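# Roll the whiteboard into the next room's yellow bay

## Task

Get the whiteboard through to the neighbouring room and leave it standing in the yellow taped bay there, each of its four wheels fully within the tape and none touching it. The whiteboard must stay there without the robot holding it. The coffee table must still be standing upright when you finish. Move the sliding door gently, never banging it open or closed. The robot must not fall over or be left leaning.

## Robot and tools

ROBOT. A Hello Robot Stretch 4 with a single arm. It has an omni-wheel base, a lift that rides up a mast, a telescoping arm that reaches forward, a three-joint wrist (yaw, pitch, roll) and a two-finger gripper. It stands about 1.6 m tall; the rim of the base lies within 0.23 m of the base origin. Cameras: head_camera, head_left_camera, head_right_camera (all on the head) and wrist_camera (on the gripper).

FRAMES. Base frame: origin on the floor below the base centre, x ahead, y to the left, z up. hand_pose (the point between the fingers, 0.015 m back from the tips) is reported in this frame and may be slightly wrong. The odometry frame is the base frame where the scene began. Headings are in radians, left positive, wrapped to -3.142..3.142.

execute_actions. Argument "actions" is a list holding one action or nothing; an empty list only reports state and pictures. Optional "cameras": list of camera names or "all"; missing/null means all, [] means none; an unknown name rejects the call. An action may contain:
- "base": exactly one key, each an offset relative to where the base last reported itself, not a pose. translate_m: drive straight, metres, forward positive, -2 to 2. strafe_m: slide sideways, metres, left positive, -2 to 2. rotate_rad: spin in place, radians, counter-clockwise positive, -3.2 to 3.2.
- "joints": absolute targets by name (not offsets). lift_m 0 to 1.2 m; arm_m 0 to 0.55 m extension; wrist_yaw_rad -1.134 to 4.276 (0 points ahead, left positive, 3.14 tucked back, above 3.4 may hit the arm); wrist_pitch_rad -1.117 to 4.259 (0 level, 1.57 pointing down); wrist_roll_rad -1.117 to 4.259 (0 fingers level, positive turns clockwise seen from behind); gripper_m 0 to 0.08 m finger gap. Done tolerances: ±0.004 for lift and arm, ±0.02 for yaw and roll, ±0.05 for pitch, ±0.002 for the gripper. Joint targets past a range get clipped and the result reports it; other bad values or unknown keys reject the whole call.
- "pace": "slow", "default", "fast" or "max" (base up to 0.1/0.3/0.4/0.6 m/s and 1/2/3/4 rad/s). With lift above 0.2 the base is slowed further, down to 0.3 m/s and 1 rad/s at full height.
- "contact_limits": {"arm_m": value} from 0 (gentlest) to 0.75 (firmest), 0.5 if omitted; the arm stops when it pushes harder.
- "end_of_arm": "enable_torque", sent alone, re-powers wrist or gripper motors that shut off.
Base and joint motions in one action begin together. A part you leave out may keep driving toward its earlier target. To unfold the wrist at the start, send lift_m 0.4 with wrist_yaw_rad 0.

wait: seconds 0 to 10; commands nothing, then returns state and pictures.
zoom_image: camera name and region [x0, y0, x1, y1] in pixels of that camera's latest full picture, origin top-left, at most 504 x 504.
read_manual: optional section "licences"; returns licence text only.
finished_scene: scene (integer 1 to 2), the scene being closed; irreversible; reports success.

RESULTS. base_status and joint_status tell how each motion ended: "done"; "off_target" (stopped short, may still push); "contact_stop_at_<key>" (blocked; that part goes slack, a slack lift may sag and a slack base may drift); "limit_stop_at_<name>" (a built-in limit stopped it, e.g. own_body or tilt); "time_out"; "torque_fault" (wrist or gripper motor went limp, ignores commands until enable_torque). A stop in one call cancels the rest of that reply's calls. on_its_own lists uncommanded effects; "held at" gives the held target. lidar_m: 12 ranges in metres in 30-degree sectors, 1st straight ahead then counter-clockwise (4th left, 7th behind, 10th right); "-" means nothing seen or closer than 0.25 m; it sees 0.15 m up to robot height and may miss glass, thin legs and things behind. wrist_depth_mm: a 7 x 7 grid of depths, 100 to 2000 mm, read from the top left. base_odometry counts wheel rotation, so slip looks like travel; if turned_by_wheels and turned_by_imu differ by over about 0.1 rad, suspect a bump or slip. base_tilt in degrees (forward, right positive) with a fixed bias up to about 1.5. motor_effort: percent of maximum, peak of last action in brackets; wheel motors positive means turning right. The pictures line names the images in order.

GRIPPER. Command a gap smaller than the object to squeeze; after a grasp, "off_target" means something is held. If gripper effort stays beyond about 50 the motor shuts off and may let go.

AVOID. Leaning over 6 degrees (limit_stop_at_tilt makes lift, arm and wheels go slack). Turning or driving with over 1 kg held and arm_m above 0.2, especially at fast paces; strong pushes or pulls with a high gripper or firm contact limit. Pressing the gripper into things with base or arm (torque fault). Tilted-up, rolled wrists (own-body stops). Knocking over the coffee table, letting the whiteboard tip, and yanking the sliding door. Release the whiteboard before finishing so it rests in the bay by itself. The world keeps moving between calls, and loose objects may get nudged now and then.

Each tool is called after "Emit:" in YAML: its name, and indented under it one key for each argument.

## Session

I'll start by checking the robot's state and camera views.

Emit:
execute_actions:
  actions: []

Scene clock: 0.00 s.
base_odometry: x=+0.000 y=+0.000 heading=+0.000 (m, m, rad; odometry frame)
turned_by_wheels: +0.000 (rad since the last result)
turned_by_imu: +0.000 (rad since the last result)
base_tilt: forward=-0.3 right=-0.2 (deg)
lidar_m: 1.64 1.60 0.90 0.68 0.64 0.69 1.03 1.05 1.12 1.07 1.13 1.21
base_status: not commanded
joint_positions: lift_m=+0.135 arm_m=+0.002 wrist_yaw_rad=+3.044 wrist_pitch_rad=+0.012 wrist_roll_rad=+0.002 gripper_m=+0.040
joint_status: not commanded
motor_effort: lift_m=+18 arm_m=+0 wrist_yaw_rad=+1 wrist_pitch_rad=-8 wrist_roll_rad=+1 gripper_m=-1 wheel_0=+0 wheel_1=+0 wheel_2=+1 (%)
hand_pose: x=-0.0300 y=+0.1078 z=+0.3109 quat_wxyz=(+0.049, -0.006, +0.001, +0.999) (m; base frame)
wrist_depth_mm: 143 144 1255 1308 917 707 585 / - 143 1255 1281 904 707 585 / - 129 208 1336 917 715 597 / 109 142 257 1308 931 715 591 / 141 1060 1229 1281 931 723 591 / 991 1098 1182 1229 904 732 591 / 904 976 110 820 148 - 585
pictures: head_camera, head_left_camera, head_right_camera, wrist_camera
Images, in order (width x height): head_camera 420x560, head_left_camera 420x672, head_right_camera 420x672, wrist_camera 616x392.

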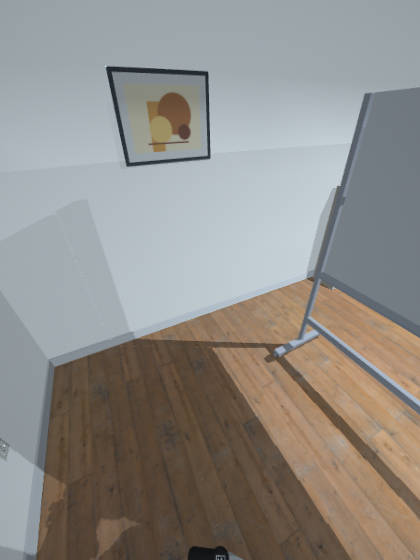

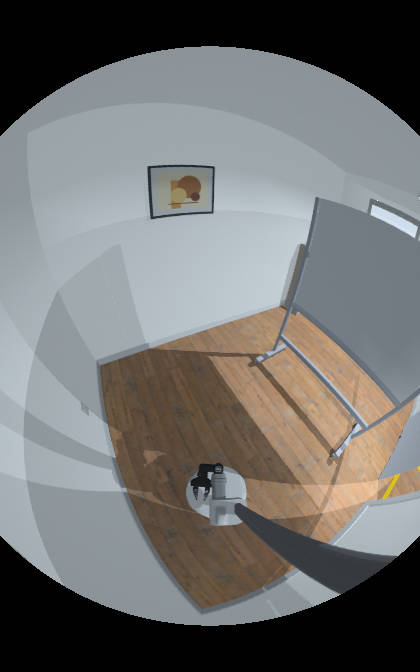

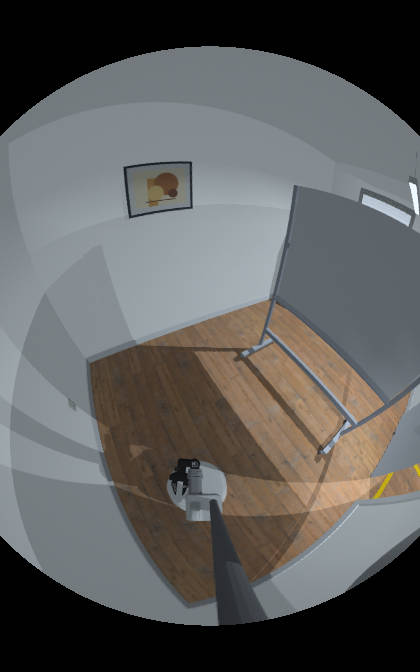

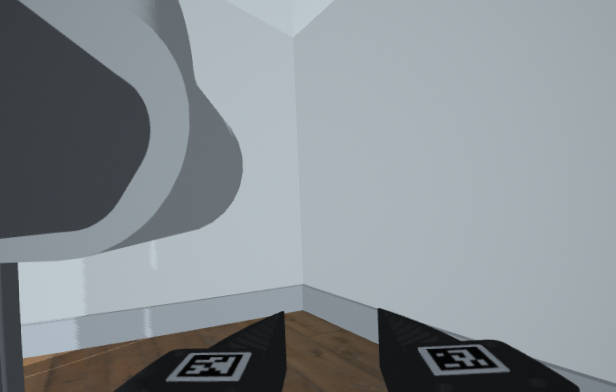

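Emit:
zoom_image:
  camera: "head_right_camera"
  region: [220, 300, 420, 560]

Emit:
zoom_image:
  camera: "head_camera"
  region: [240, 160, 420, 420]

Region (220, 300, 420, 560) of head_right_camera's 420x672 image, scaled by 1.938, with more detail than that image has; it fills the left 388 columns of this view, and the rest is white.

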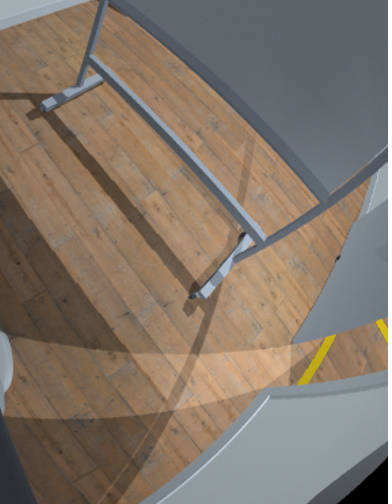

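Region (240, 160, 420, 420) of head_camera's 420x560 image, scaled by 1.938, with more detail than that image has; it fills the left 349 columns of this view, and the rest is white.

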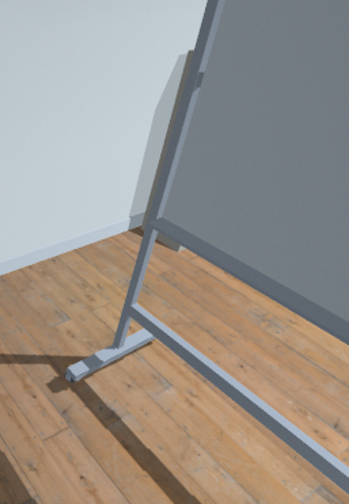

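Emit:
execute_actions:
  actions:
    - {"base": {"rotate_rad": -1.92}, "joints": {"lift_m": 0.4, "wrist_yaw_rad": 0}}

Scene clock: 21.60 s.
base_odometry: x=+0.000 y=+0.000 heading=-1.920 (m, m, rad; odometry frame)
turned_by_wheels: -1.920 (rad since the last result)
turned_by_imu: -1.924 (rad since the last result)
base_tilt: forward=-0.2 right=-0.2 (deg)
lidar_m: 1.21 1.09 1.13 1.33 1.63 1.41 0.79 0.65 0.64 0.75 1.05 1.03
base_status: done
joint_positions: lift_m=+0.400 arm_m=+0.002 wrist_yaw_rad=+0.001 wrist_pitch_rad=+0.012 wrist_roll_rad=+0.002 gripper_m=+0.040
joint_status: all done
motor_effort: lift_m=+23(25) arm_m=+0(0) wrist_yaw_rad=-1(5) wrist_pitch_rad=-8(7) wrist_roll_rad=+1(0) gripper_m=-1(1) wheel_0=+0(10) wheel_1=+0(8) wheel_2=+1(9) (%)
hand_pose: x=+0.3859 y=-0.0873 z=+0.5754 quat_wxyz=(+1.000, +0.001, +0.006, +0.000) (m; base frame)
wrist_depth_mm: - - 1618 1205 976 809 707 / - - 1576 1205 976 809 715 / - - 1618 1205 991 831 723 / - - 1618 1182 976 820 715 / - - 1537 1182 991 820 723 / - - 1576 1205 946 820 723 / 1397 1618 110 1118 148 - 707
pictures: head_camera, head_left_camera, head_right_camera, wrist_camera
camera_calibration (this result's frames):
wrist_camera: T_world_to_cam=[[0.0405126, -0.998593, -0.0342231, -0.0775743], [0.0293299, 0.035425, -0.998942, 0.633901], [0.998748, 0.039466, 0.0307237, -0.24891], [0, 0, 0, 1]] pos_world=[0.233149, -0.0900976, 0.638223]
Images, in order (width x height): head_camera 420x560, head_left_camera 420x672, head_right_camera 420x672, wrist_camera 616x392.

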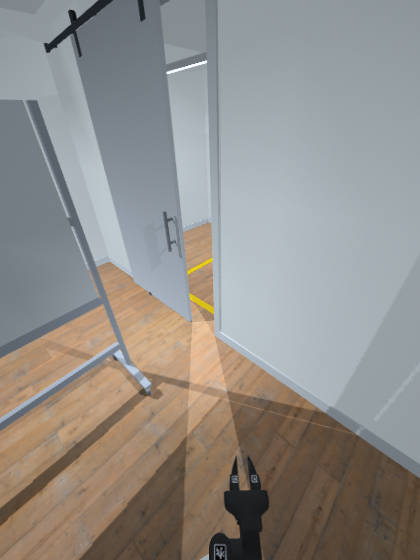

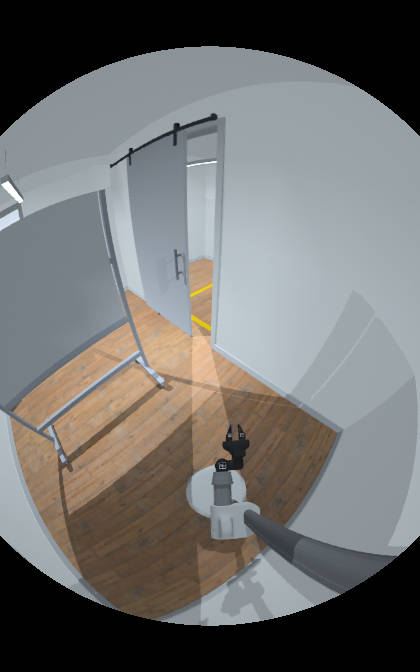

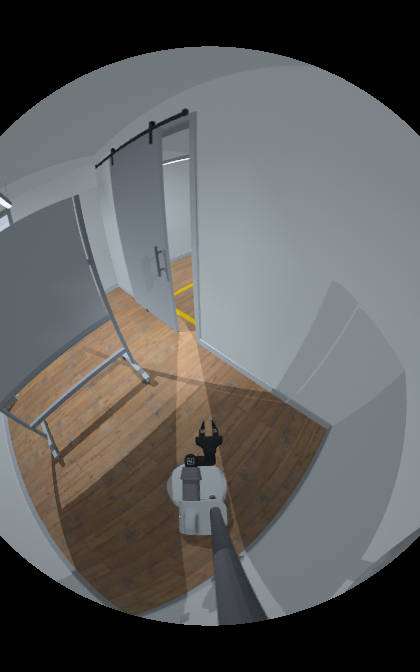

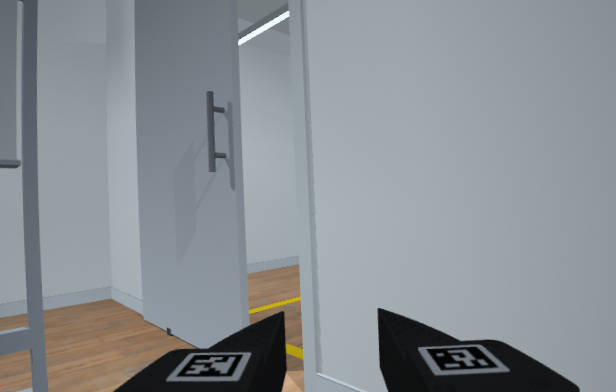

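Emit:
zoom_image:
  camera: "head_camera"
  region: [60, 180, 280, 420]

Region (60, 180, 280, 420) of head_camera's 420x560 image, scaled by 2.100, with more detail than that image has; it fills the left 462 columns of this view, and the rest is white.

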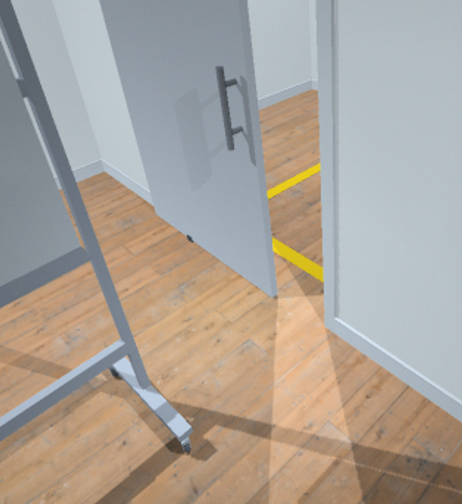

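Emit:
execute_actions:
  actions:
    - {"base": {"translate_m": 0.87}, "joints": {"wrist_yaw_rad": 1.57, "gripper_m": 0.02}, "pace": "fast"}
  cameras: []

Emit:
execute_actions:
  actions:
    - {"base": {"rotate_rad": -0.75}}

Scene clock: 104.43 s.
base_odometry: x=-0.298 y=-0.818 heading=-1.920 (m, m, rad; odometry frame)
turned_by_wheels: +0.000 (rad since the last result)
turned_by_imu: -0.002 (rad since the last result)
base_tilt: forward=-0.1 right=-0.2 (deg)
lidar_m: 0.46 0.79 0.56 0.53 1.07 2.25 1.47 1.23 0.93 0.49 0.42 0.39
base_status: done
joint_positions: lift_m=+0.400 arm_m=+0.002 wrist_yaw_rad=+1.570 wrist_pitch_rad=+0.012 wrist_roll_rad=+0.002 gripper_m=+0.020
joint_status: all done
motor_effort: lift_m=+22(23) arm_m=+0(0) wrist_yaw_rad=+2(6) wrist_pitch_rad=-7(8) wrist_roll_rad=+1(0) gripper_m=-3(3) wheel_0=+0(7) wheel_1=+1(8) wheel_2=+0(17) (%)
hand_pose: x=+0.2608 y=+0.2126 z=+0.5754 quat_wxyz=(+0.707, -0.004, +0.005, +0.707) (m; base frame)
wrist_depth_mm: - 1118 788 654 - - 1863 / - 1098 778 634 - - 1921 / - 1098 788 668 - - 1863 / 1983 - - - - - 1863 / - - - - - - 1863 / 1983 - - - - - 1808 / 1464 1537 798 580 122 1464 1366
pictures: none
No camera images: the call's "cameras" was empty. Leave "cameras" out to get every camera's image.

Scene clock: 105.93 s.
base_odometry: x=-0.298 y=-0.818 heading=-2.670 (m, m, rad; odometry frame)
turned_by_wheels: -0.750 (rad since the last result)
turned_by_imu: -0.751 (rad since the last result)
base_tilt: forward=-0.3 right=-0.3 (deg)
lidar_m: 0.40 0.43 0.55 1.47 0.52 0.84 2.26 1.79 1.31 1.21 0.62 0.40
base_status: done
joint_positions: lift_m=+0.400 arm_m=+0.002 wrist_yaw_rad=+1.570 wrist_pitch_rad=+0.012 wrist_roll_rad=+0.002 gripper_m=+0.020
joint_status: not commanded
motor_effort: lift_m=+22(22) arm_m=+0(0) wrist_yaw_rad=+1(3) wrist_pitch_rad=-8(8) wrist_roll_rad=+0(1) gripper_m=-3(2) wheel_0=+1(4) wheel_1=+1(9) wheel_2=+1(7) (%)
hand_pose: x=+0.2608 y=+0.2126 z=+0.5754 quat_wxyz=(+0.707, -0.004, +0.005, +0.707) (m; base frame)
wrist_depth_mm: - - - - 750 - 293 / - - - - 778 - 298 / - - - - 831 - 301 / - - - - 891 - 303 / - - - - 917 - 303 / - - - - 759 - 304 / 1464 1576 1537 1281 122 1499 303
pictures: head_camera, head_left_camera, head_right_camera, wrist_camera
camera_calibration (this result's frames):
wrist_camera: T_world_to_cam=[[0.998654, 0.0389788, -0.0342234, -0.243497], [-0.0353803, 0.0293856, -0.998942, 0.645145], [-0.0379319, 0.998808, 0.0307252, -0.0693935], [0, 0, 0, 1]] pos_world=[0.263362, 0.0598439, 0.638261]
Images, in order (width x height): head_camera 420x560, head_left_camera 420x672, head_right_camera 420x672, wrist_camera 616x392.

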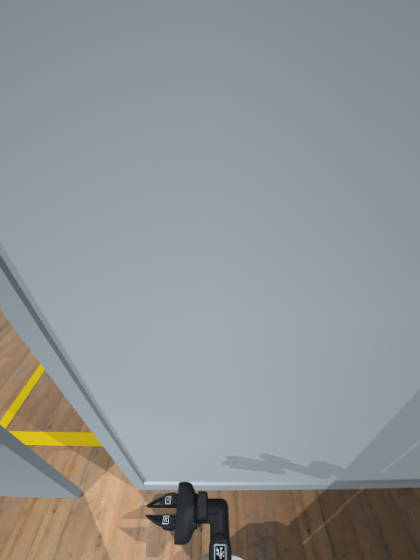

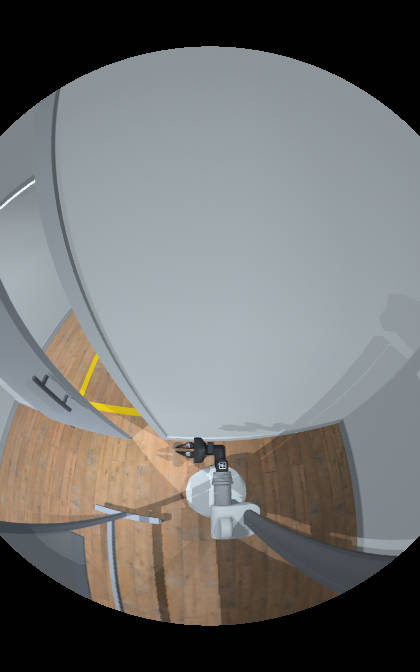

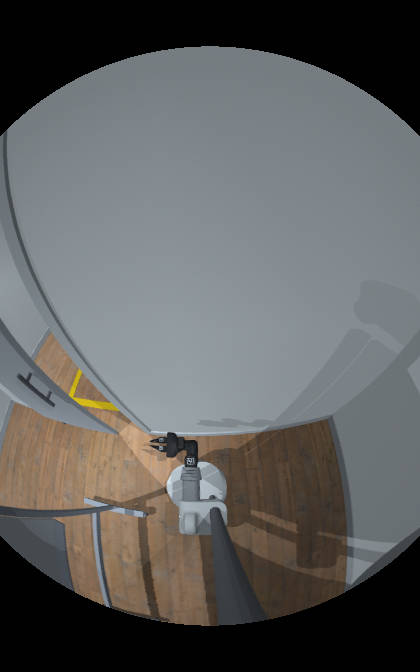

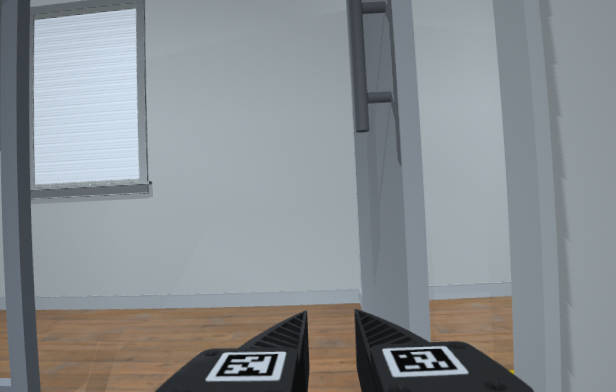

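Emit:
zoom_image:
  camera: "head_left_camera"
  region: [60, 400, 280, 580]

Region (60, 400, 280, 580) of head_left_camera's 420x672 image, scaled by 2.291, with more detail than that image has; it fills the top 412 rows of this view, and the rest is white.

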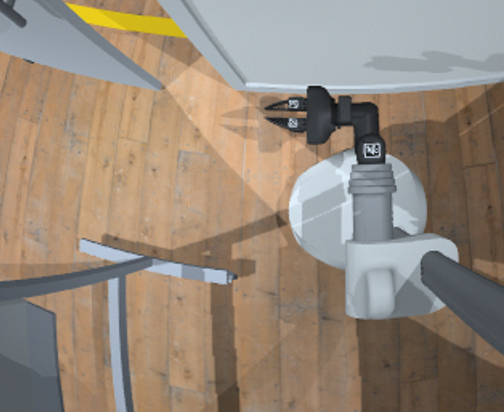

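Emit:
execute_actions:
  actions:
    - {"base": {"translate_m": 0.05}}
  cameras: []

Emit:
execute_actions:
  actions:
    - {"base": {"strafe_m": 0.46}}

Scene clock: 147.07 s.
base_odometry: x=-0.342 y=-0.840 heading=-2.670 (m, m, rad; odometry frame)
turned_by_wheels: +0.000 (rad since the last result)
turned_by_imu: +0.000 (rad since the last result)
base_tilt: forward=-0.2 right=-0.2 (deg)
lidar_m: 0.34 0.37 0.52 1.28 0.57 0.81 2.31 1.81 1.29 1.21 0.55 0.37
base_status: done
joint_positions: lift_m=+0.400 arm_m=+0.002 wrist_yaw_rad=+1.570 wrist_pitch_rad=+0.012 wrist_roll_rad=+0.002 gripper_m=+0.020
joint_status: not commanded
motor_effort: lift_m=+22(22) arm_m=+0(0) wrist_yaw_rad=+1(2) wrist_pitch_rad=-9(8) wrist_roll_rad=+1(0) gripper_m=-3(4) wheel_0=+1(7) wheel_1=+1(6) wheel_2=-1(8) (%)
hand_pose: x=+0.2608 y=+0.2126 z=+0.5754 quat_wxyz=(+0.707, -0.004, +0.005, +0.707) (m; base frame)
wrist_depth_mm: - - - - 1281 310 221 / - - - - 1255 310 225 / - - - - 1255 310 229 / - - - - 1255 307 232 / - - - - 1078 307 235 / - - - - 1138 307 236 / 1576 1576 1576 1281 122 290 236
pictures: none
No camera images: the call's "cameras" was empty. Leave "cameras" out to get every camera's image.

Scene clock: 149.93 s.
base_odometry: x=-0.133 y=-1.250 heading=-2.670 (m, m, rad; odometry frame)
turned_by_wheels: +0.000 (rad since the last result)
turned_by_imu: +0.000 (rad since the last result)
base_tilt: forward=-0.1 right=-0.2 (deg)
lidar_m: 0.32 0.40 0.39 1.26 0.47 0.33 0.48 2.40 1.77 1.53 0.53 0.37
base_status: done
joint_positions: lift_m=+0.400 arm_m=+0.002 wrist_yaw_rad=+1.570 wrist_pitch_rad=+0.012 wrist_roll_rad=+0.002 gripper_m=+0.020
joint_status: not commanded
motor_effort: lift_m=+22(22) arm_m=+0(0) wrist_yaw_rad=+2(1) wrist_pitch_rad=-8(8) wrist_roll_rad=+1(1) gripper_m=-4(3) wheel_0=+1(5) wheel_1=-1(10) wheel_2=+0(1) (%)
hand_pose: x=+0.2608 y=+0.2126 z=+0.5754 quat_wxyz=(+0.707, -0.004, +0.005, +0.707) (m; base frame)
wrist_depth_mm: - - - 1983 368 196 1863 / - - - 1921 394 196 1921 / - - - 1983 413 195 1808 / - - - 1921 427 194 1921 / - - 1921 1921 449 193 1863 / - - 1921 1921 384 192 1756 / 1618 1618 1576 1308 122 191 1229
pictures: head_camera, head_left_camera, head_right_camera, wrist_camera
camera_calibration (this result's frames):
wrist_camera: T_world_to_cam=[[0.998654, 0.0389776, -0.0342236, -0.243496], [-0.0353804, 0.0293857, -0.998942, 0.645185], [-0.0379307, 0.998808, 0.0307252, -0.0693949], [0, 0, 0, 1]] pos_world=[0.263362, 0.0598438, 0.638301]
Images, in order (width x height): head_camera 420x560, head_left_camera 420x672, head_right_camera 420x672, wrist_camera 616x392.

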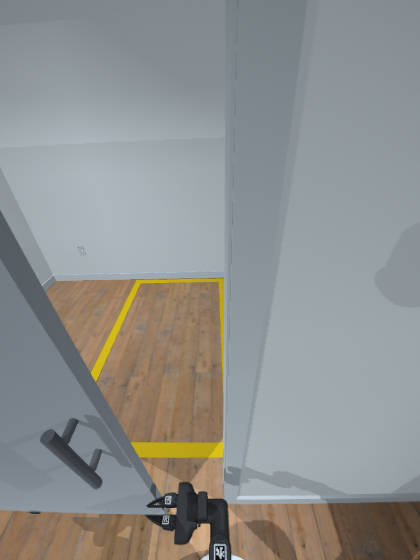

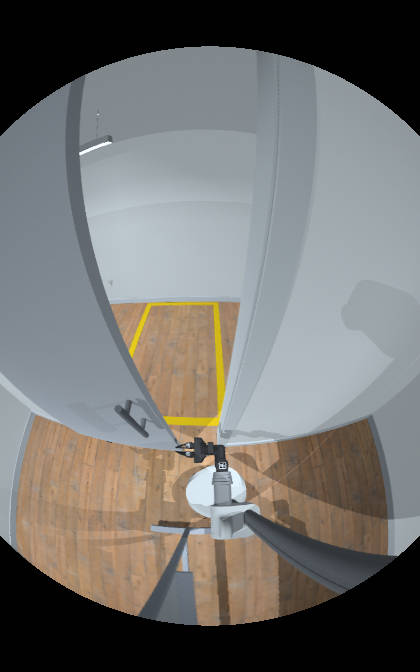

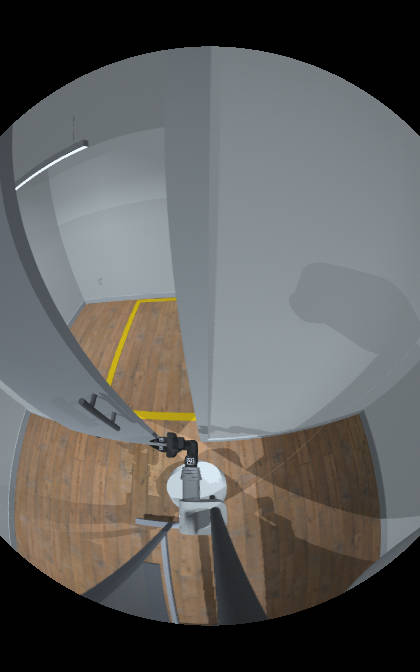

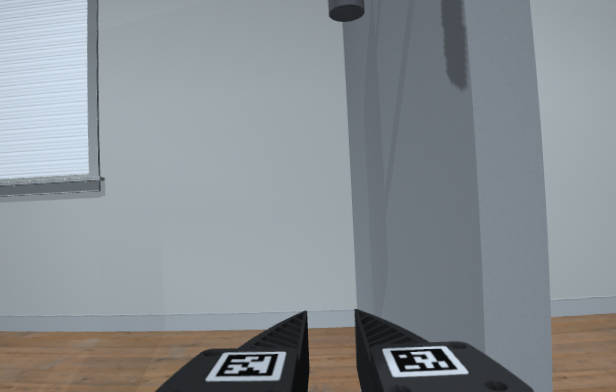

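Emit:
zoom_image:
  camera: "head_camera"
  region: [20, 200, 260, 470]

Emit:
zoom_image:
  camera: "head_left_camera"
  region: [0, 380, 260, 640]

Region (20, 200, 260, 470) of head_camera's 420x560 image, scaled by 1.867, with more detail than that image has.

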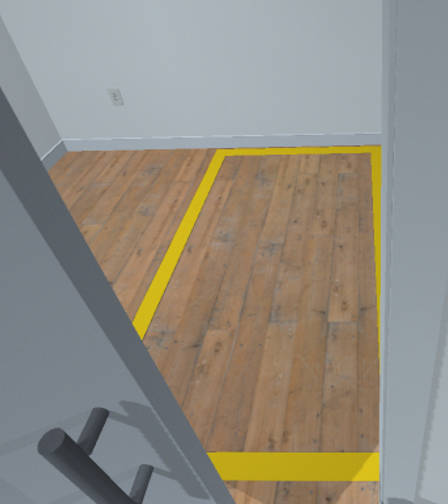

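Region (0, 380, 260, 640) of head_left_camera's 420x672 image, scaled by 1.938, with more detail than that image has.

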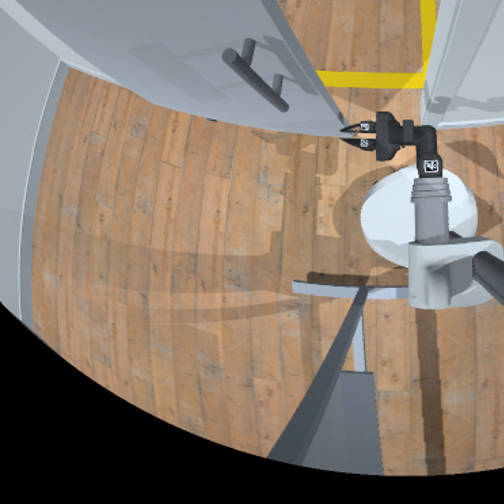

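Emit:
execute_actions:
  actions:
    - {"joints": {"arm_m": 0.09}, "contact_limits": {"arm_m": 0.2}}
  cameras: ["head_camera", "wrist_camera"]

Scene clock: 167.97 s.
base_odometry: x=-0.133 y=-1.250 heading=-2.670 (m, m, rad; odometry frame)
turned_by_wheels: +0.000 (rad since the last result)
turned_by_imu: +0.000 (rad since the last result)
base_tilt: forward=-0.2 right=-0.3 (deg)
lidar_m: 0.33 0.37 0.40 1.24 0.47 0.34 0.45 2.37 1.76 1.51 0.54 0.38
base_status: not commanded
joint_positions: lift_m=+0.400 arm_m=+0.088 wrist_yaw_rad=+1.570 wrist_pitch_rad=+0.012 wrist_roll_rad=+0.002 gripper_m=+0.020
joint_status: all done
motor_effort: lift_m=+22(22) arm_m=+9(4) wrist_yaw_rad=+2(2) wrist_pitch_rad=-8(8) wrist_roll_rad=+1(1) gripper_m=-4(3) wheel_0=+1(1) wheel_1=-1(1) wheel_2=+0(0) (%)
contact_limits: arm_m 0.2
hand_pose: x=+0.3470 y=+0.2126 z=+0.5754 quat_wxyz=(+0.707, -0.004, +0.005, +0.707) (m; base frame)
wrist_depth_mm: - - - 200 820 1863 1921 / - - - 200 820 1921 1863 / - - - 199 820 1863 1921 / - - - 1921 820 1921 1921 / - - 1983 1983 820 1921 1808 / - - 1921 197 809 1863 1863 / 1576 1618 1576 196 122 1464 1366
pictures: head_camera, wrist_camera
camera_calibration (this result's frames):
wrist_camera: T_world_to_cam=[[0.998653, 0.0390051, -0.0342236, -0.329571], [-0.0353812, 0.0293847, -0.998942, 0.648234], [-0.0379582, 0.998807, 0.0307252, -0.0661184], [0, 0, 0, 1]] pos_world=[0.349553, 0.0598463, 0.638301]
Images, in order (width x height): head_camera 420x560, wrist_camera 616x392.

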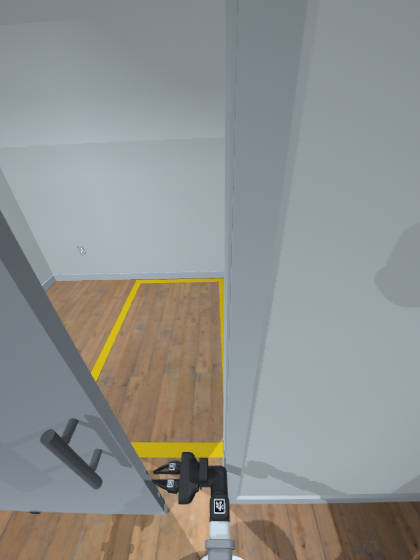

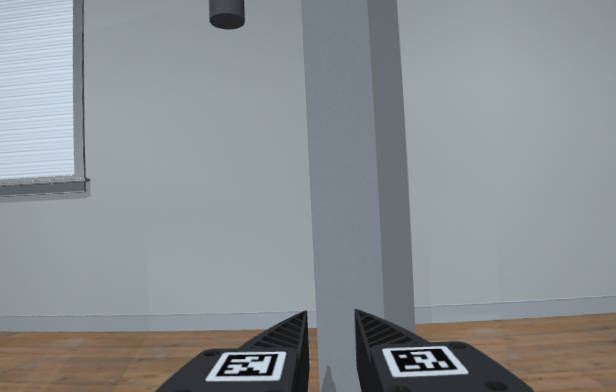

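Emit:
execute_actions:
  actions:
    - {"base": {"strafe_m": 0.25}, "joints": {"arm_m": 0.1}, "pace": "slow"}
  cameras: ["head_camera", "wrist_camera"]

Scene clock: 178.63 s.
base_odometry: x=-0.019 y=-1.473 heading=-2.670 (m, m, rad; odometry frame)
turned_by_wheels: +0.000 (rad since the last result)
turned_by_imu: -0.005 (rad since the last result)
base_tilt: forward=-0.2 right=-0.3 (deg)
lidar_m: 2.40 0.38 0.38 1.22 1.87 2.18 0.28 0.33 2.03 1.51 0.49 0.42
base_status: done
joint_positions: lift_m=+0.400 arm_m=+0.099 wrist_yaw_rad=+1.571 wrist_pitch_rad=+0.011 wrist_roll_rad=+0.002 gripper_m=+0.020
joint_status: all done
motor_effort: lift_m=+22(22) arm_m=+8(12) wrist_yaw_rad=-1(10) wrist_pitch_rad=-5(7) wrist_roll_rad=+1(1) gripper_m=+0(3) wheel_0=-3(13) wheel_1=+3(7) wheel_2=-2(7) (%)
hand_pose: x=+0.3569 y=+0.2127 z=+0.5755 quat_wxyz=(+0.707, -0.003, +0.005, +0.707) (m; base frame)
wrist_depth_mm: 1756 1756 1708 167 580 1618 1661 / 1756 1708 1756 166 574 1708 1618 / 1808 1756 1708 166 574 1708 1618 / 1756 1708 1708 166 580 1708 1576 / 1756 1756 1708 165 569 1618 1618 / 1661 1756 1708 164 574 1618 1661 / 1618 1576 1537 163 121 1430 1397
pictures: head_camera, wrist_camera
camera_calibration (this result's frames):
wrist_camera: T_world_to_cam=[[0.998621, 0.039821, -0.0342065, -0.339618], [-0.0354043, 0.0297741, -0.998929, 0.648589], [-0.0387599, 0.998763, 0.0311429, -0.065762], [0, 0, 0, 1]] pos_world=[0.359564, 0.0598934, 0.638326]
Images, in order (width x height): head_camera 420x560, wrist_camera 616x392.

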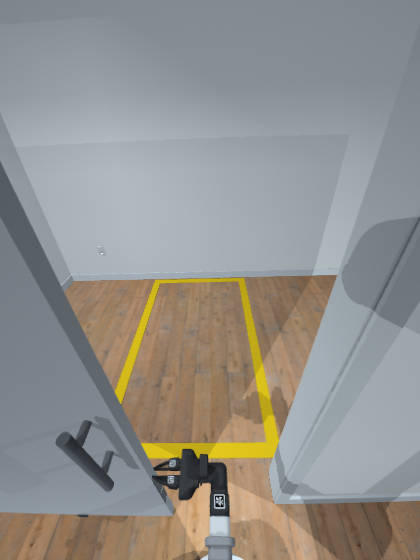

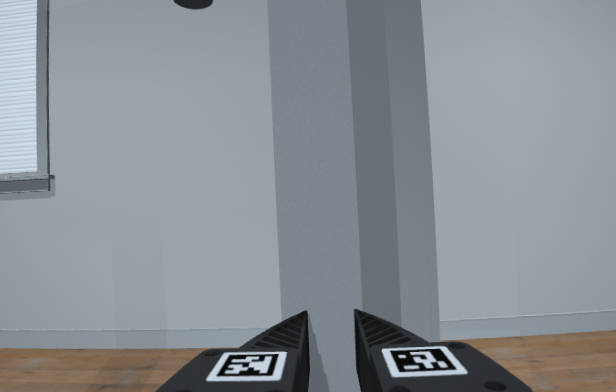

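Emit:
execute_actions:
  actions:
    - {"base": {"strafe_m": 0.37}, "joints": {"arm_m": 0.093}, "pace": "slow"}

Scene clock: 189.17 s.
base_odometry: x=+0.149 y=-1.802 heading=-2.670 (m, m, rad; odometry frame)
turned_by_wheels: +0.000 (rad since the last result)
turned_by_imu: -0.002 (rad since the last result)
base_tilt: forward=-0.2 right=-0.3 (deg)
lidar_m: 2.37 0.33 0.34 1.21 1.43 1.95 1.60 0.33 0.44 1.54 0.72 2.26
base_status: done
joint_positions: lift_m=+0.400 arm_m=+0.094 wrist_yaw_rad=+1.571 wrist_pitch_rad=+0.011 wrist_roll_rad=+0.002 gripper_m=+0.020
joint_status: all done
motor_effort: lift_m=+22(22) arm_m=-7(10) wrist_yaw_rad=-1(13) wrist_pitch_rad=-6(7) wrist_roll_rad=+1(1) gripper_m=+0(0) wheel_0=-2(10) wheel_1=+2(9) wheel_2=-1(2) (%)
hand_pose: x=+0.3527 y=+0.2127 z=+0.5755 quat_wxyz=(+0.707, -0.003, +0.005, +0.707) (m; base frame)
wrist_depth_mm: 1397 1366 1336 167 211 209 207 / 1397 1366 1366 167 210 208 206 / 1430 1397 1366 166 210 208 206 / 1397 1366 1366 165 209 207 205 / 1397 1366 1336 165 208 206 205 / 1397 1366 1336 164 207 206 204 / 1366 1366 1336 163 121 205 203
pictures: head_camera, head_left_camera, head_right_camera, wrist_camera
camera_calibration (this result's frames):
wrist_camera: T_world_to_cam=[[0.99862, 0.0398521, -0.0342094, -0.335441], [-0.0354052, 0.0296957, -0.998932, 0.648443], [-0.0387937, 0.998764, 0.0310656, -0.0658705], [0, 0, 0, 1]] pos_world=[0.355381, 0.0599012, 0.638321]
Images, in order (width x height): head_camera 420x560, head_left_camera 420x672, head_right_camera 420x672, wrist_camera 616x392.

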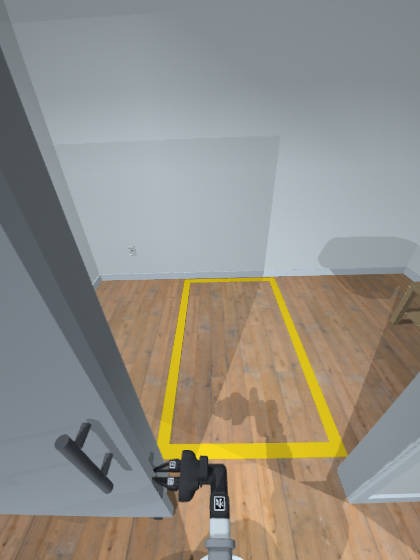

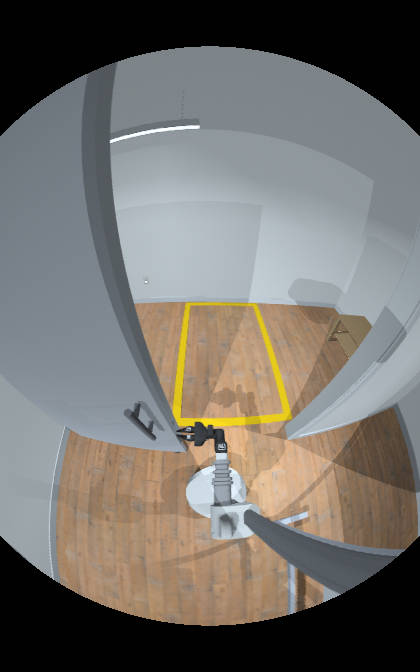

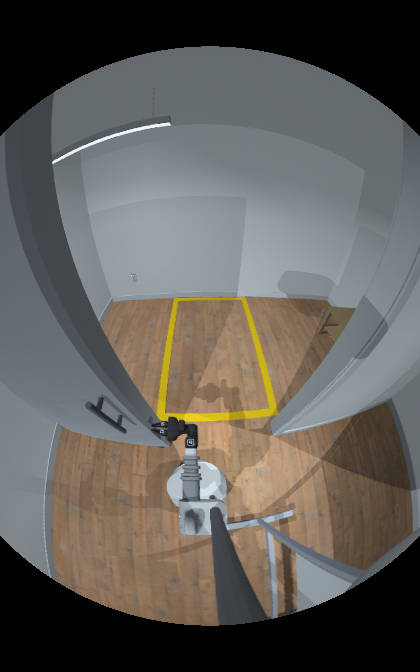

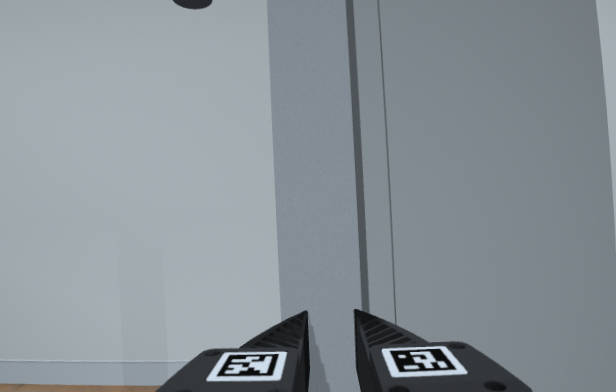

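Emit:
zoom_image:
  camera: "head_right_camera"
  region: [120, 400, 380, 630]

Region (120, 400, 380, 630) of head_right_camera's 420x672 image, scaled by 1.938, with more detail than that image has; it fills the top 446 rows of this view, and the rest is white.

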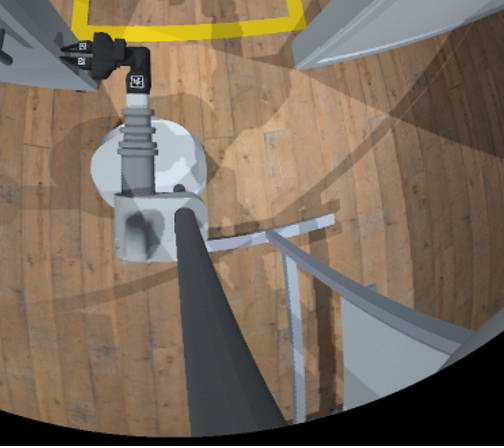

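Emit:
execute_actions:
  actions:
    - {"base": {"translate_m": -0.04}, "joints": {"arm_m": 0.0, "lift_m": 0.2}, "pace": "fast"}
  cameras: []

Emit:
execute_actions:
  actions:
    - {"base": {"strafe_m": 0.12}, "pace": "fast"}
  cameras: []

Emit:
execute_actions:
  actions:
    - {"base": {"rotate_rad": 0.07}, "pace": "fast"}
  cameras: ["head_left_camera", "head_right_camera"]

Scene clock: 310.70 s.
base_odometry: x=+0.184 y=-1.784 heading=-2.670 (m, m, rad; odometry frame)
turned_by_wheels: +0.000 (rad since the last result)
turned_by_imu: +0.000 (rad since the last result)
base_tilt: forward=-0.1 right=-0.2 (deg)
lidar_m: 2.42 0.38 0.43 1.39 1.43 1.92 1.58 0.34 0.41 1.71 0.74 2.30
base_status: done
joint_positions: lift_m=+0.200 arm_m=+0.004 wrist_yaw_rad=+1.570 wrist_pitch_rad=+0.011 wrist_roll_rad=+0.002 gripper_m=+0.020
joint_status: all done
joint sent to its limit — the command would take arm_m past its lower limit, so that joint was sent only as far as its limit.
motor_effort: lift_m=+14(17) arm_m=-9(5) wrist_yaw_rad=+1(4) wrist_pitch_rad=-7(6) wrist_roll_rad=+1(1) gripper_m=+0(1) wheel_0=+0(7) wheel_1=+2(6) wheel_2=-2(14) (%)
hand_pose: x=+0.2623 y=+0.2126 z=+0.3761 quat_wxyz=(+0.707, -0.004, +0.005, +0.707) (m; base frame)
wrist_depth_mm: 1397 1397 1366 1336 512 243 173 / 1366 1366 1397 1366 535 247 177 / 1366 1397 1336 1336 559 254 180 / 1336 1336 1336 1336 585 257 182 / 1366 1366 1308 1308 597 260 184 / 1366 1366 1336 1281 517 264 186 / 1098 1098 1098 878 121 228 186
pictures: none
No camera images: the call's "cameras" was empty. Leave "cameras" out to get every camera's image.

Scene clock: 312.00 s.
base_odometry: x=+0.239 y=-1.891 heading=-2.670 (m, m, rad; odometry frame)
turned_by_wheels: +0.000 (rad since the last result)
turned_by_imu: +0.000 (rad since the last result)
base_tilt: forward=-0.3 right=-0.3 (deg)
lidar_m: 0.39 0.33 0.49 1.26 1.32 1.76 1.54 0.78 0.43 1.71 0.83 2.54
base_status: done
joint_positions: lift_m=+0.200 arm_m=+0.004 wrist_yaw_rad=+1.570 wrist_pitch_rad=+0.011 wrist_roll_rad=+0.002 gripper_m=+0.020
joint_status: not commanded
motor_effort: lift_m=+14(14) arm_m=-8(9) wrist_yaw_rad=+1(1) wrist_pitch_rad=-8(7) wrist_roll_rad=+1(1) gripper_m=+1(1) wheel_0=+1(10) wheel_1=+0(10) wheel_2=+1(2) (%)
hand_pose: x=+0.2623 y=+0.2126 z=+0.3761 quat_wxyz=(+0.707, -0.004, +0.005, +0.707) (m; base frame)
wrist_depth_mm: 1255 1255 1255 1229 512 242 173 / 1255 1255 1255 1229 535 246 175 / 1255 1255 1229 1205 554 250 178 / 1255 1255 1205 1205 574 256 181 / 1255 1255 1229 1229 603 260 183 / 1255 1229 1255 1182 517 263 184 / 1098 1098 1060 878 121 226 185
pictures: none
No camera images: the call's "cameras" was empty. Leave "cameras" out to get every camera's image.

Scene clock: 312.60 s.
base_odometry: x=+0.239 y=-1.891 heading=-2.600 (m, m, rad; odometry frame)
turned_by_wheels: +0.070 (rad since the last result)
turned_by_imu: +0.070 (rad since the last result)
base_tilt: forward=-0.2 right=-0.3 (deg)
lidar_m: 0.34 0.31 0.52 1.26 1.36 1.96 1.59 0.44 0.47 1.31 0.83 2.50
base_status: done
joint_positions: lift_m=+0.200 arm_m=+0.004 wrist_yaw_rad=+1.570 wrist_pitch_rad=+0.011 wrist_roll_rad=+0.002 gripper_m=+0.020
joint_status: not commanded
motor_effort: lift_m=+14(14) arm_m=-9(8) wrist_yaw_rad=+1(1) wrist_pitch_rad=-7(7) wrist_roll_rad=+1(1) gripper_m=+0(0) wheel_0=-2(4) wheel_1=+2(5) wheel_2=+0(6) (%)
hand_pose: x=+0.2622 y=+0.2126 z=+0.3761 quat_wxyz=(+0.707, -0.004, +0.005, +0.707) (m; base frame)
wrist_depth_mm: 1308 1281 1255 1205 798 300 204 / 1308 1308 1229 1205 854 309 208 / 1281 1255 1255 1205 904 315 213 / 1308 1281 1229 1205 976 325 216 / 1336 1281 1229 1229 1182 329 219 / 1308 1255 1205 1205 820 334 221 / 1098 1118 1098 891 121 279 221
pictures: head_left_camera, head_right_camera
Images, in order (width x height): head_left_camera 420x672, head_right_camera 420x672.

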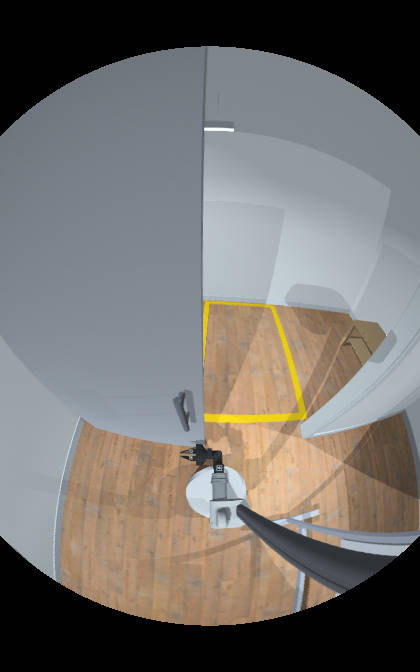

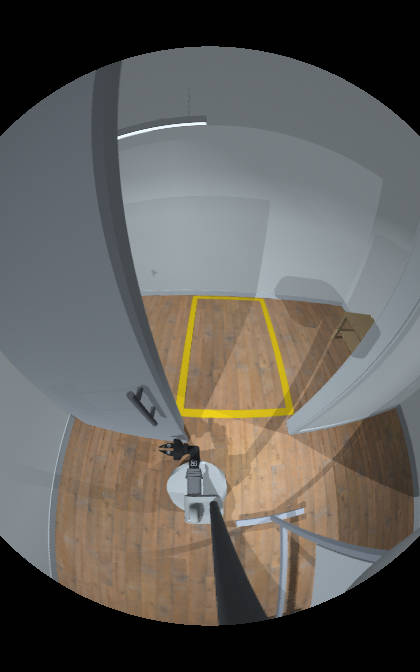

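Emit:
zoom_image:
  camera: "head_right_camera"
  region: [150, 440, 330, 630]

Region (150, 440, 330, 630) of head_right_camera's 420x672 image, scaled by 2.653, with more detail than that image has; it fills the left 477 columns of this view, and the rest is white.

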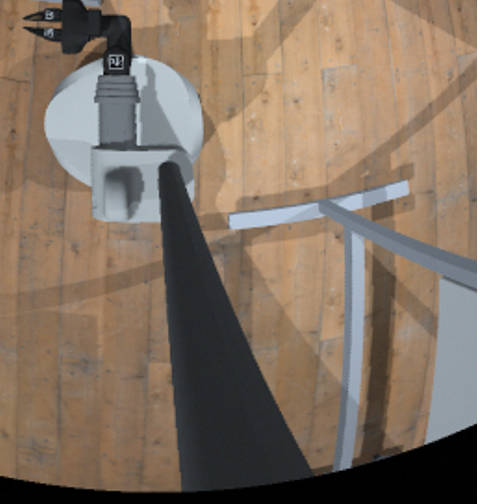

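Emit:
execute_actions:
  actions:
    - {"base": {"rotate_rad": -0.03}, "pace": "fast"}
  cameras: []

Emit:
execute_actions:
  actions:
    - {"base": {"translate_m": -1.15}, "pace": "max"}
  cameras: ["head_left_camera", "head_right_camera"]

Scene clock: 335.23 s.
base_odometry: x=+0.239 y=-1.891 heading=-2.630 (m, m, rad; odometry frame)
turned_by_wheels: -0.030 (rad since the last result)
turned_by_imu: -0.031 (rad since the last result)
base_tilt: forward=-0.2 right=-0.3 (deg)
lidar_m: 0.36 0.30 0.52 1.25 1.32 1.86 1.55 0.41 0.41 1.44 0.84 2.52
base_status: done
joint_positions: lift_m=+0.200 arm_m=+0.004 wrist_yaw_rad=+1.570 wrist_pitch_rad=+0.011 wrist_roll_rad=+0.002 gripper_m=+0.020
joint_status: not commanded
motor_effort: lift_m=+14(14) arm_m=-8(9) wrist_yaw_rad=+2(2) wrist_pitch_rad=-7(7) wrist_roll_rad=+1(1) gripper_m=+1(0) wheel_0=+0(4) wheel_1=-3(10) wheel_2=-3(6) (%)
hand_pose: x=+0.2623 y=+0.2126 z=+0.3761 quat_wxyz=(+0.707, -0.004, +0.005, +0.707) (m; base frame)
wrist_depth_mm: 1308 1281 1255 1229 654 271 189 / 1281 1281 1229 1229 668 277 193 / 1308 1255 1229 1205 707 285 197 / 1308 1281 1229 1205 750 290 200 / 1281 1255 1255 1205 788 296 201 / 1281 1229 1229 1205 668 297 204 / 1118 1118 1098 891 122 254 204
pictures: none
No camera images: the call's "cameras" was empty. Leave "cameras" out to get every camera's image.

Scene clock: 338.63 s.
base_odometry: x=+1.242 y=-1.328 heading=-2.630 (m, m, rad; odometry frame)
turned_by_wheels: +0.000 (rad since the last result)
turned_by_imu: +0.002 (rad since the last result)
base_tilt: forward=-0.1 right=-0.3 (deg)
lidar_m: 1.47 1.57 1.33 1.27 1.15 0.87 1.11 0.51 0.52 0.48 0.53 0.73
base_status: done
joint_positions: lift_m=+0.200 arm_m=+0.004 wrist_yaw_rad=+1.570 wrist_pitch_rad=+0.011 wrist_roll_rad=+0.002 gripper_m=+0.020
joint_status: not commanded
motor_effort: lift_m=+15(15) arm_m=-8(9) wrist_yaw_rad=+2(2) wrist_pitch_rad=-7(6) wrist_roll_rad=+1(1) gripper_m=+0(0) wheel_0=+1(6) wheel_1=+0(9) wheel_2=-3(14) (%)
hand_pose: x=+0.2623 y=+0.2126 z=+0.3760 quat_wxyz=(+0.707, -0.004, +0.005, +0.707) (m; base frame)
wrist_depth_mm: 1366 1308 1281 1281 1229 1229 1182 / 1308 1308 1255 1229 1229 1205 1182 / 1308 1336 1281 1229 1205 1205 1182 / 1336 1281 1281 1255 1229 1205 1182 / 1308 1281 1281 1255 1205 1205 1160 / 1308 1281 1255 1229 1229 1205 1160 / 1118 1098 1078 891 121 1008 946
pictures: head_left_camera, head_right_camera
Images, in order (width x height): head_left_camera 420x672, head_right_camera 420x672.

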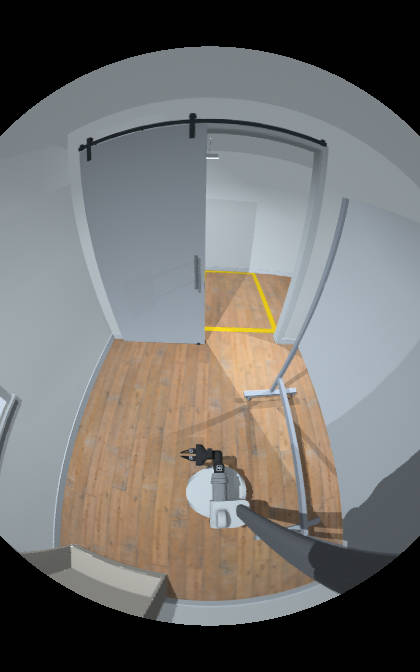

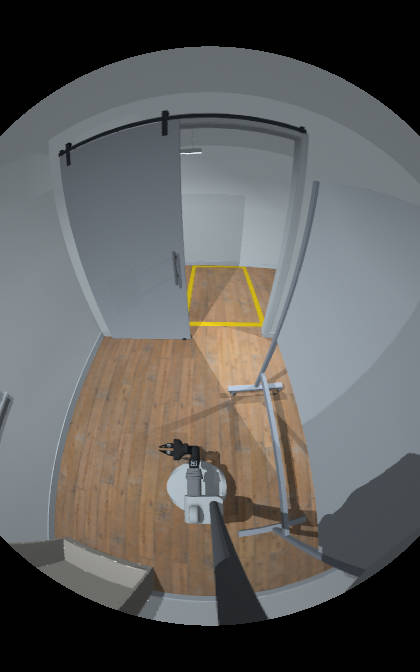

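Emit:
zoom_image:
  camera: "head_right_camera"
  region: [120, 430, 340, 630]

Region (120, 430, 340, 630) of head_right_camera's 420x672 image, scaled by 2.291, with more detail than that image has; it fills the top 458 rows of this view, and the rest is white.

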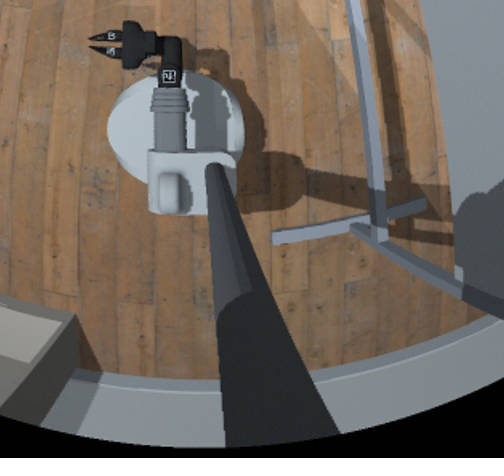

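Emit:
execute_actions:
  actions:
    - {"base": {"translate_m": -0.8}, "joints": {"wrist_yaw_rad": 0, "wrist_pitch_rad": -0.9, "gripper_m": 0.08}, "pace": "max"}
  cameras: ["head_camera", "head_right_camera"]

Scene clock: 359.57 s.
base_odometry: x=+1.940 y=-0.937 heading=-2.630 (m, m, rad; odometry frame)
turned_by_wheels: +0.000 (rad since the last result)
turned_by_imu: +0.001 (rad since the last result)
base_tilt: forward=-0.1 right=-0.3 (deg)
lidar_m: 2.24 1.85 1.33 0.33 0.37 0.32 0.32 0.35 0.46 1.40 0.51 0.46
base_status: done
joint_positions: lift_m=+0.200 arm_m=+0.004 wrist_yaw_rad=+0.000 wrist_pitch_rad=-0.898 wrist_roll_rad=+0.002 gripper_m=+0.080
joint_status: all done
motor_effort: lift_m=+16(16) arm_m=-8(8) wrist_yaw_rad=+0(3) wrist_pitch_rad=-4(14) wrist_roll_rad=+1(1) gripper_m=+1(2) wheel_0=+2(8) wheel_1=+0(10) wheel_2=-2(16) (%)
hand_pose: x=+0.3071 y=-0.0874 z=+0.5448 quat_wxyz=(+0.901, +0.001, -0.434, +0.000) (m; base frame)
wrist_depth_mm: 1808 1808 1808 1756 1808 991 723 / 1921 - - - - 991 668 / 1808 - - - - 1025 683 / 1863 - - - - 1042 699 / 1808 - - - - 1060 715 / 1756 - - - - 991 707 / 1708 109 134 - - 119 -
pictures: head_camera, head_right_camera
Images, in order (width x height): head_camera 420x560, head_right_camera 420x672.

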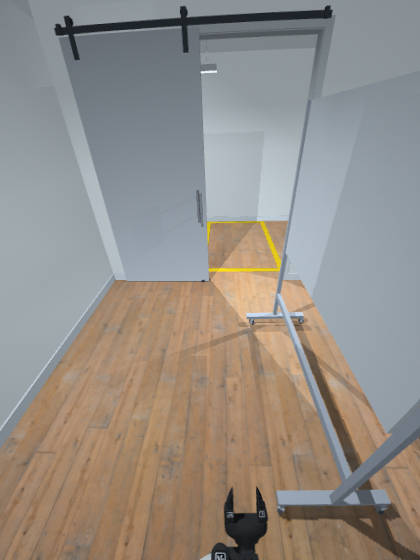

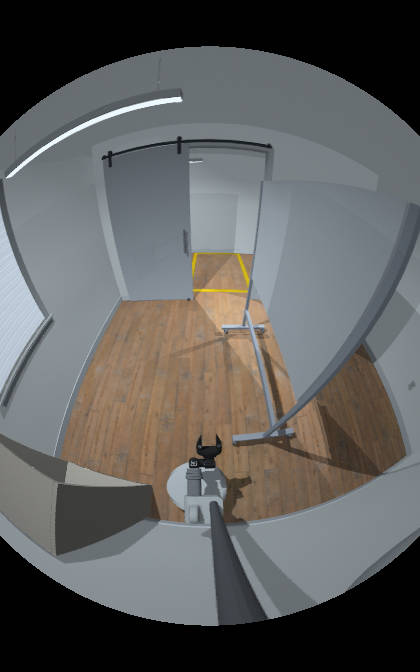

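Emit:
zoom_image:
  camera: "head_camera"
  region: [190, 400, 420, 560]

Region (190, 400, 420, 560) of head_camera's 420x560 image, scaled by 2.191, with more detail than that image has; it fills the top 351 rows of this view, and the rest is white.

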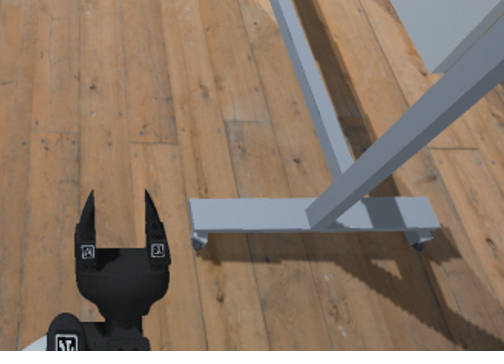

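Emit:
execute_actions:
  actions:
    - {"base": {"strafe_m": -0.445}, "joints": {"wrist_pitch_rad": -1.1}, "pace": "max"}
  cameras: ["head_camera", "wrist_camera"]

Scene clock: 372.80 s.
base_odometry: x=+1.722 y=-0.548 heading=-2.630 (m, m, rad; odometry frame)
turned_by_wheels: +0.000 (rad since the last result)
turned_by_imu: +0.000 (rad since the last result)
base_tilt: forward=-0.2 right=-0.2 (deg)
lidar_m: 0.32 0.38 1.81 0.78 0.48 0.34 0.32 0.35 0.51 1.55 2.03 0.33
base_status: done
joint_positions: lift_m=+0.200 arm_m=+0.004 wrist_yaw_rad=+0.000 wrist_pitch_rad=-1.099 wrist_roll_rad=+0.002 gripper_m=+0.080
joint_status: all done
motor_effort: lift_m=+16(16) arm_m=-8(8) wrist_yaw_rad=+1(0) wrist_pitch_rad=-5(10) wrist_roll_rad=+1(0) gripper_m=+2(1) wheel_0=-2(14) wheel_1=+2(13) wheel_2=+0(2) (%)
hand_pose: x=+0.2714 y=-0.0874 z=+0.5678 quat_wxyz=(+0.853, +0.001, -0.522, +0.000) (m; base frame)
wrist_depth_mm: 1808 1756 1808 1808 1756 1756 1756 / 1863 1921 1921 1863 1808 1863 1808 / - - - - - - - / - - - - - - - / - - - - - - - / - - - - 384 - - / - 109 134 - 404 119 -
pictures: head_camera, wrist_camera
camera_calibration (this result's frames):
wrist_camera: T_world_to_cam=[[0.0484859, -0.998613, 0.0205287, -0.106569], [0.907883, 0.0354936, -0.417718, 0.0613052], [0.41641, 0.0388911, 0.908345, -0.47465], [0, 0, 0, 1]] pos_world=[0.147158, -0.0901371, 0.458941]
Images, in order (width x height): head_camera 420x560, wrist_camera 616x392.

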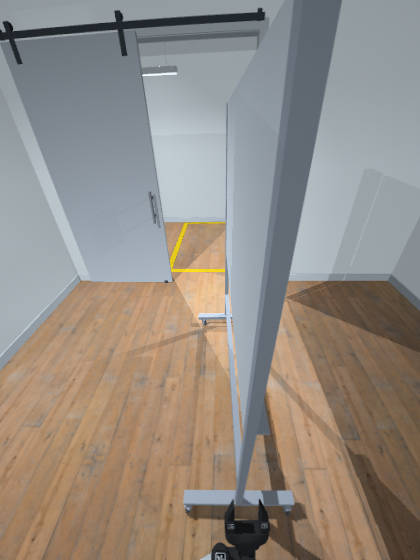

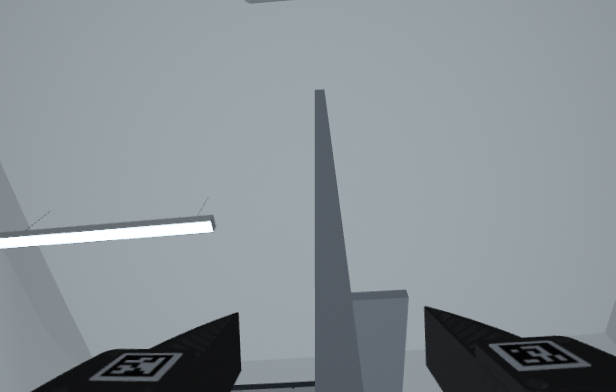

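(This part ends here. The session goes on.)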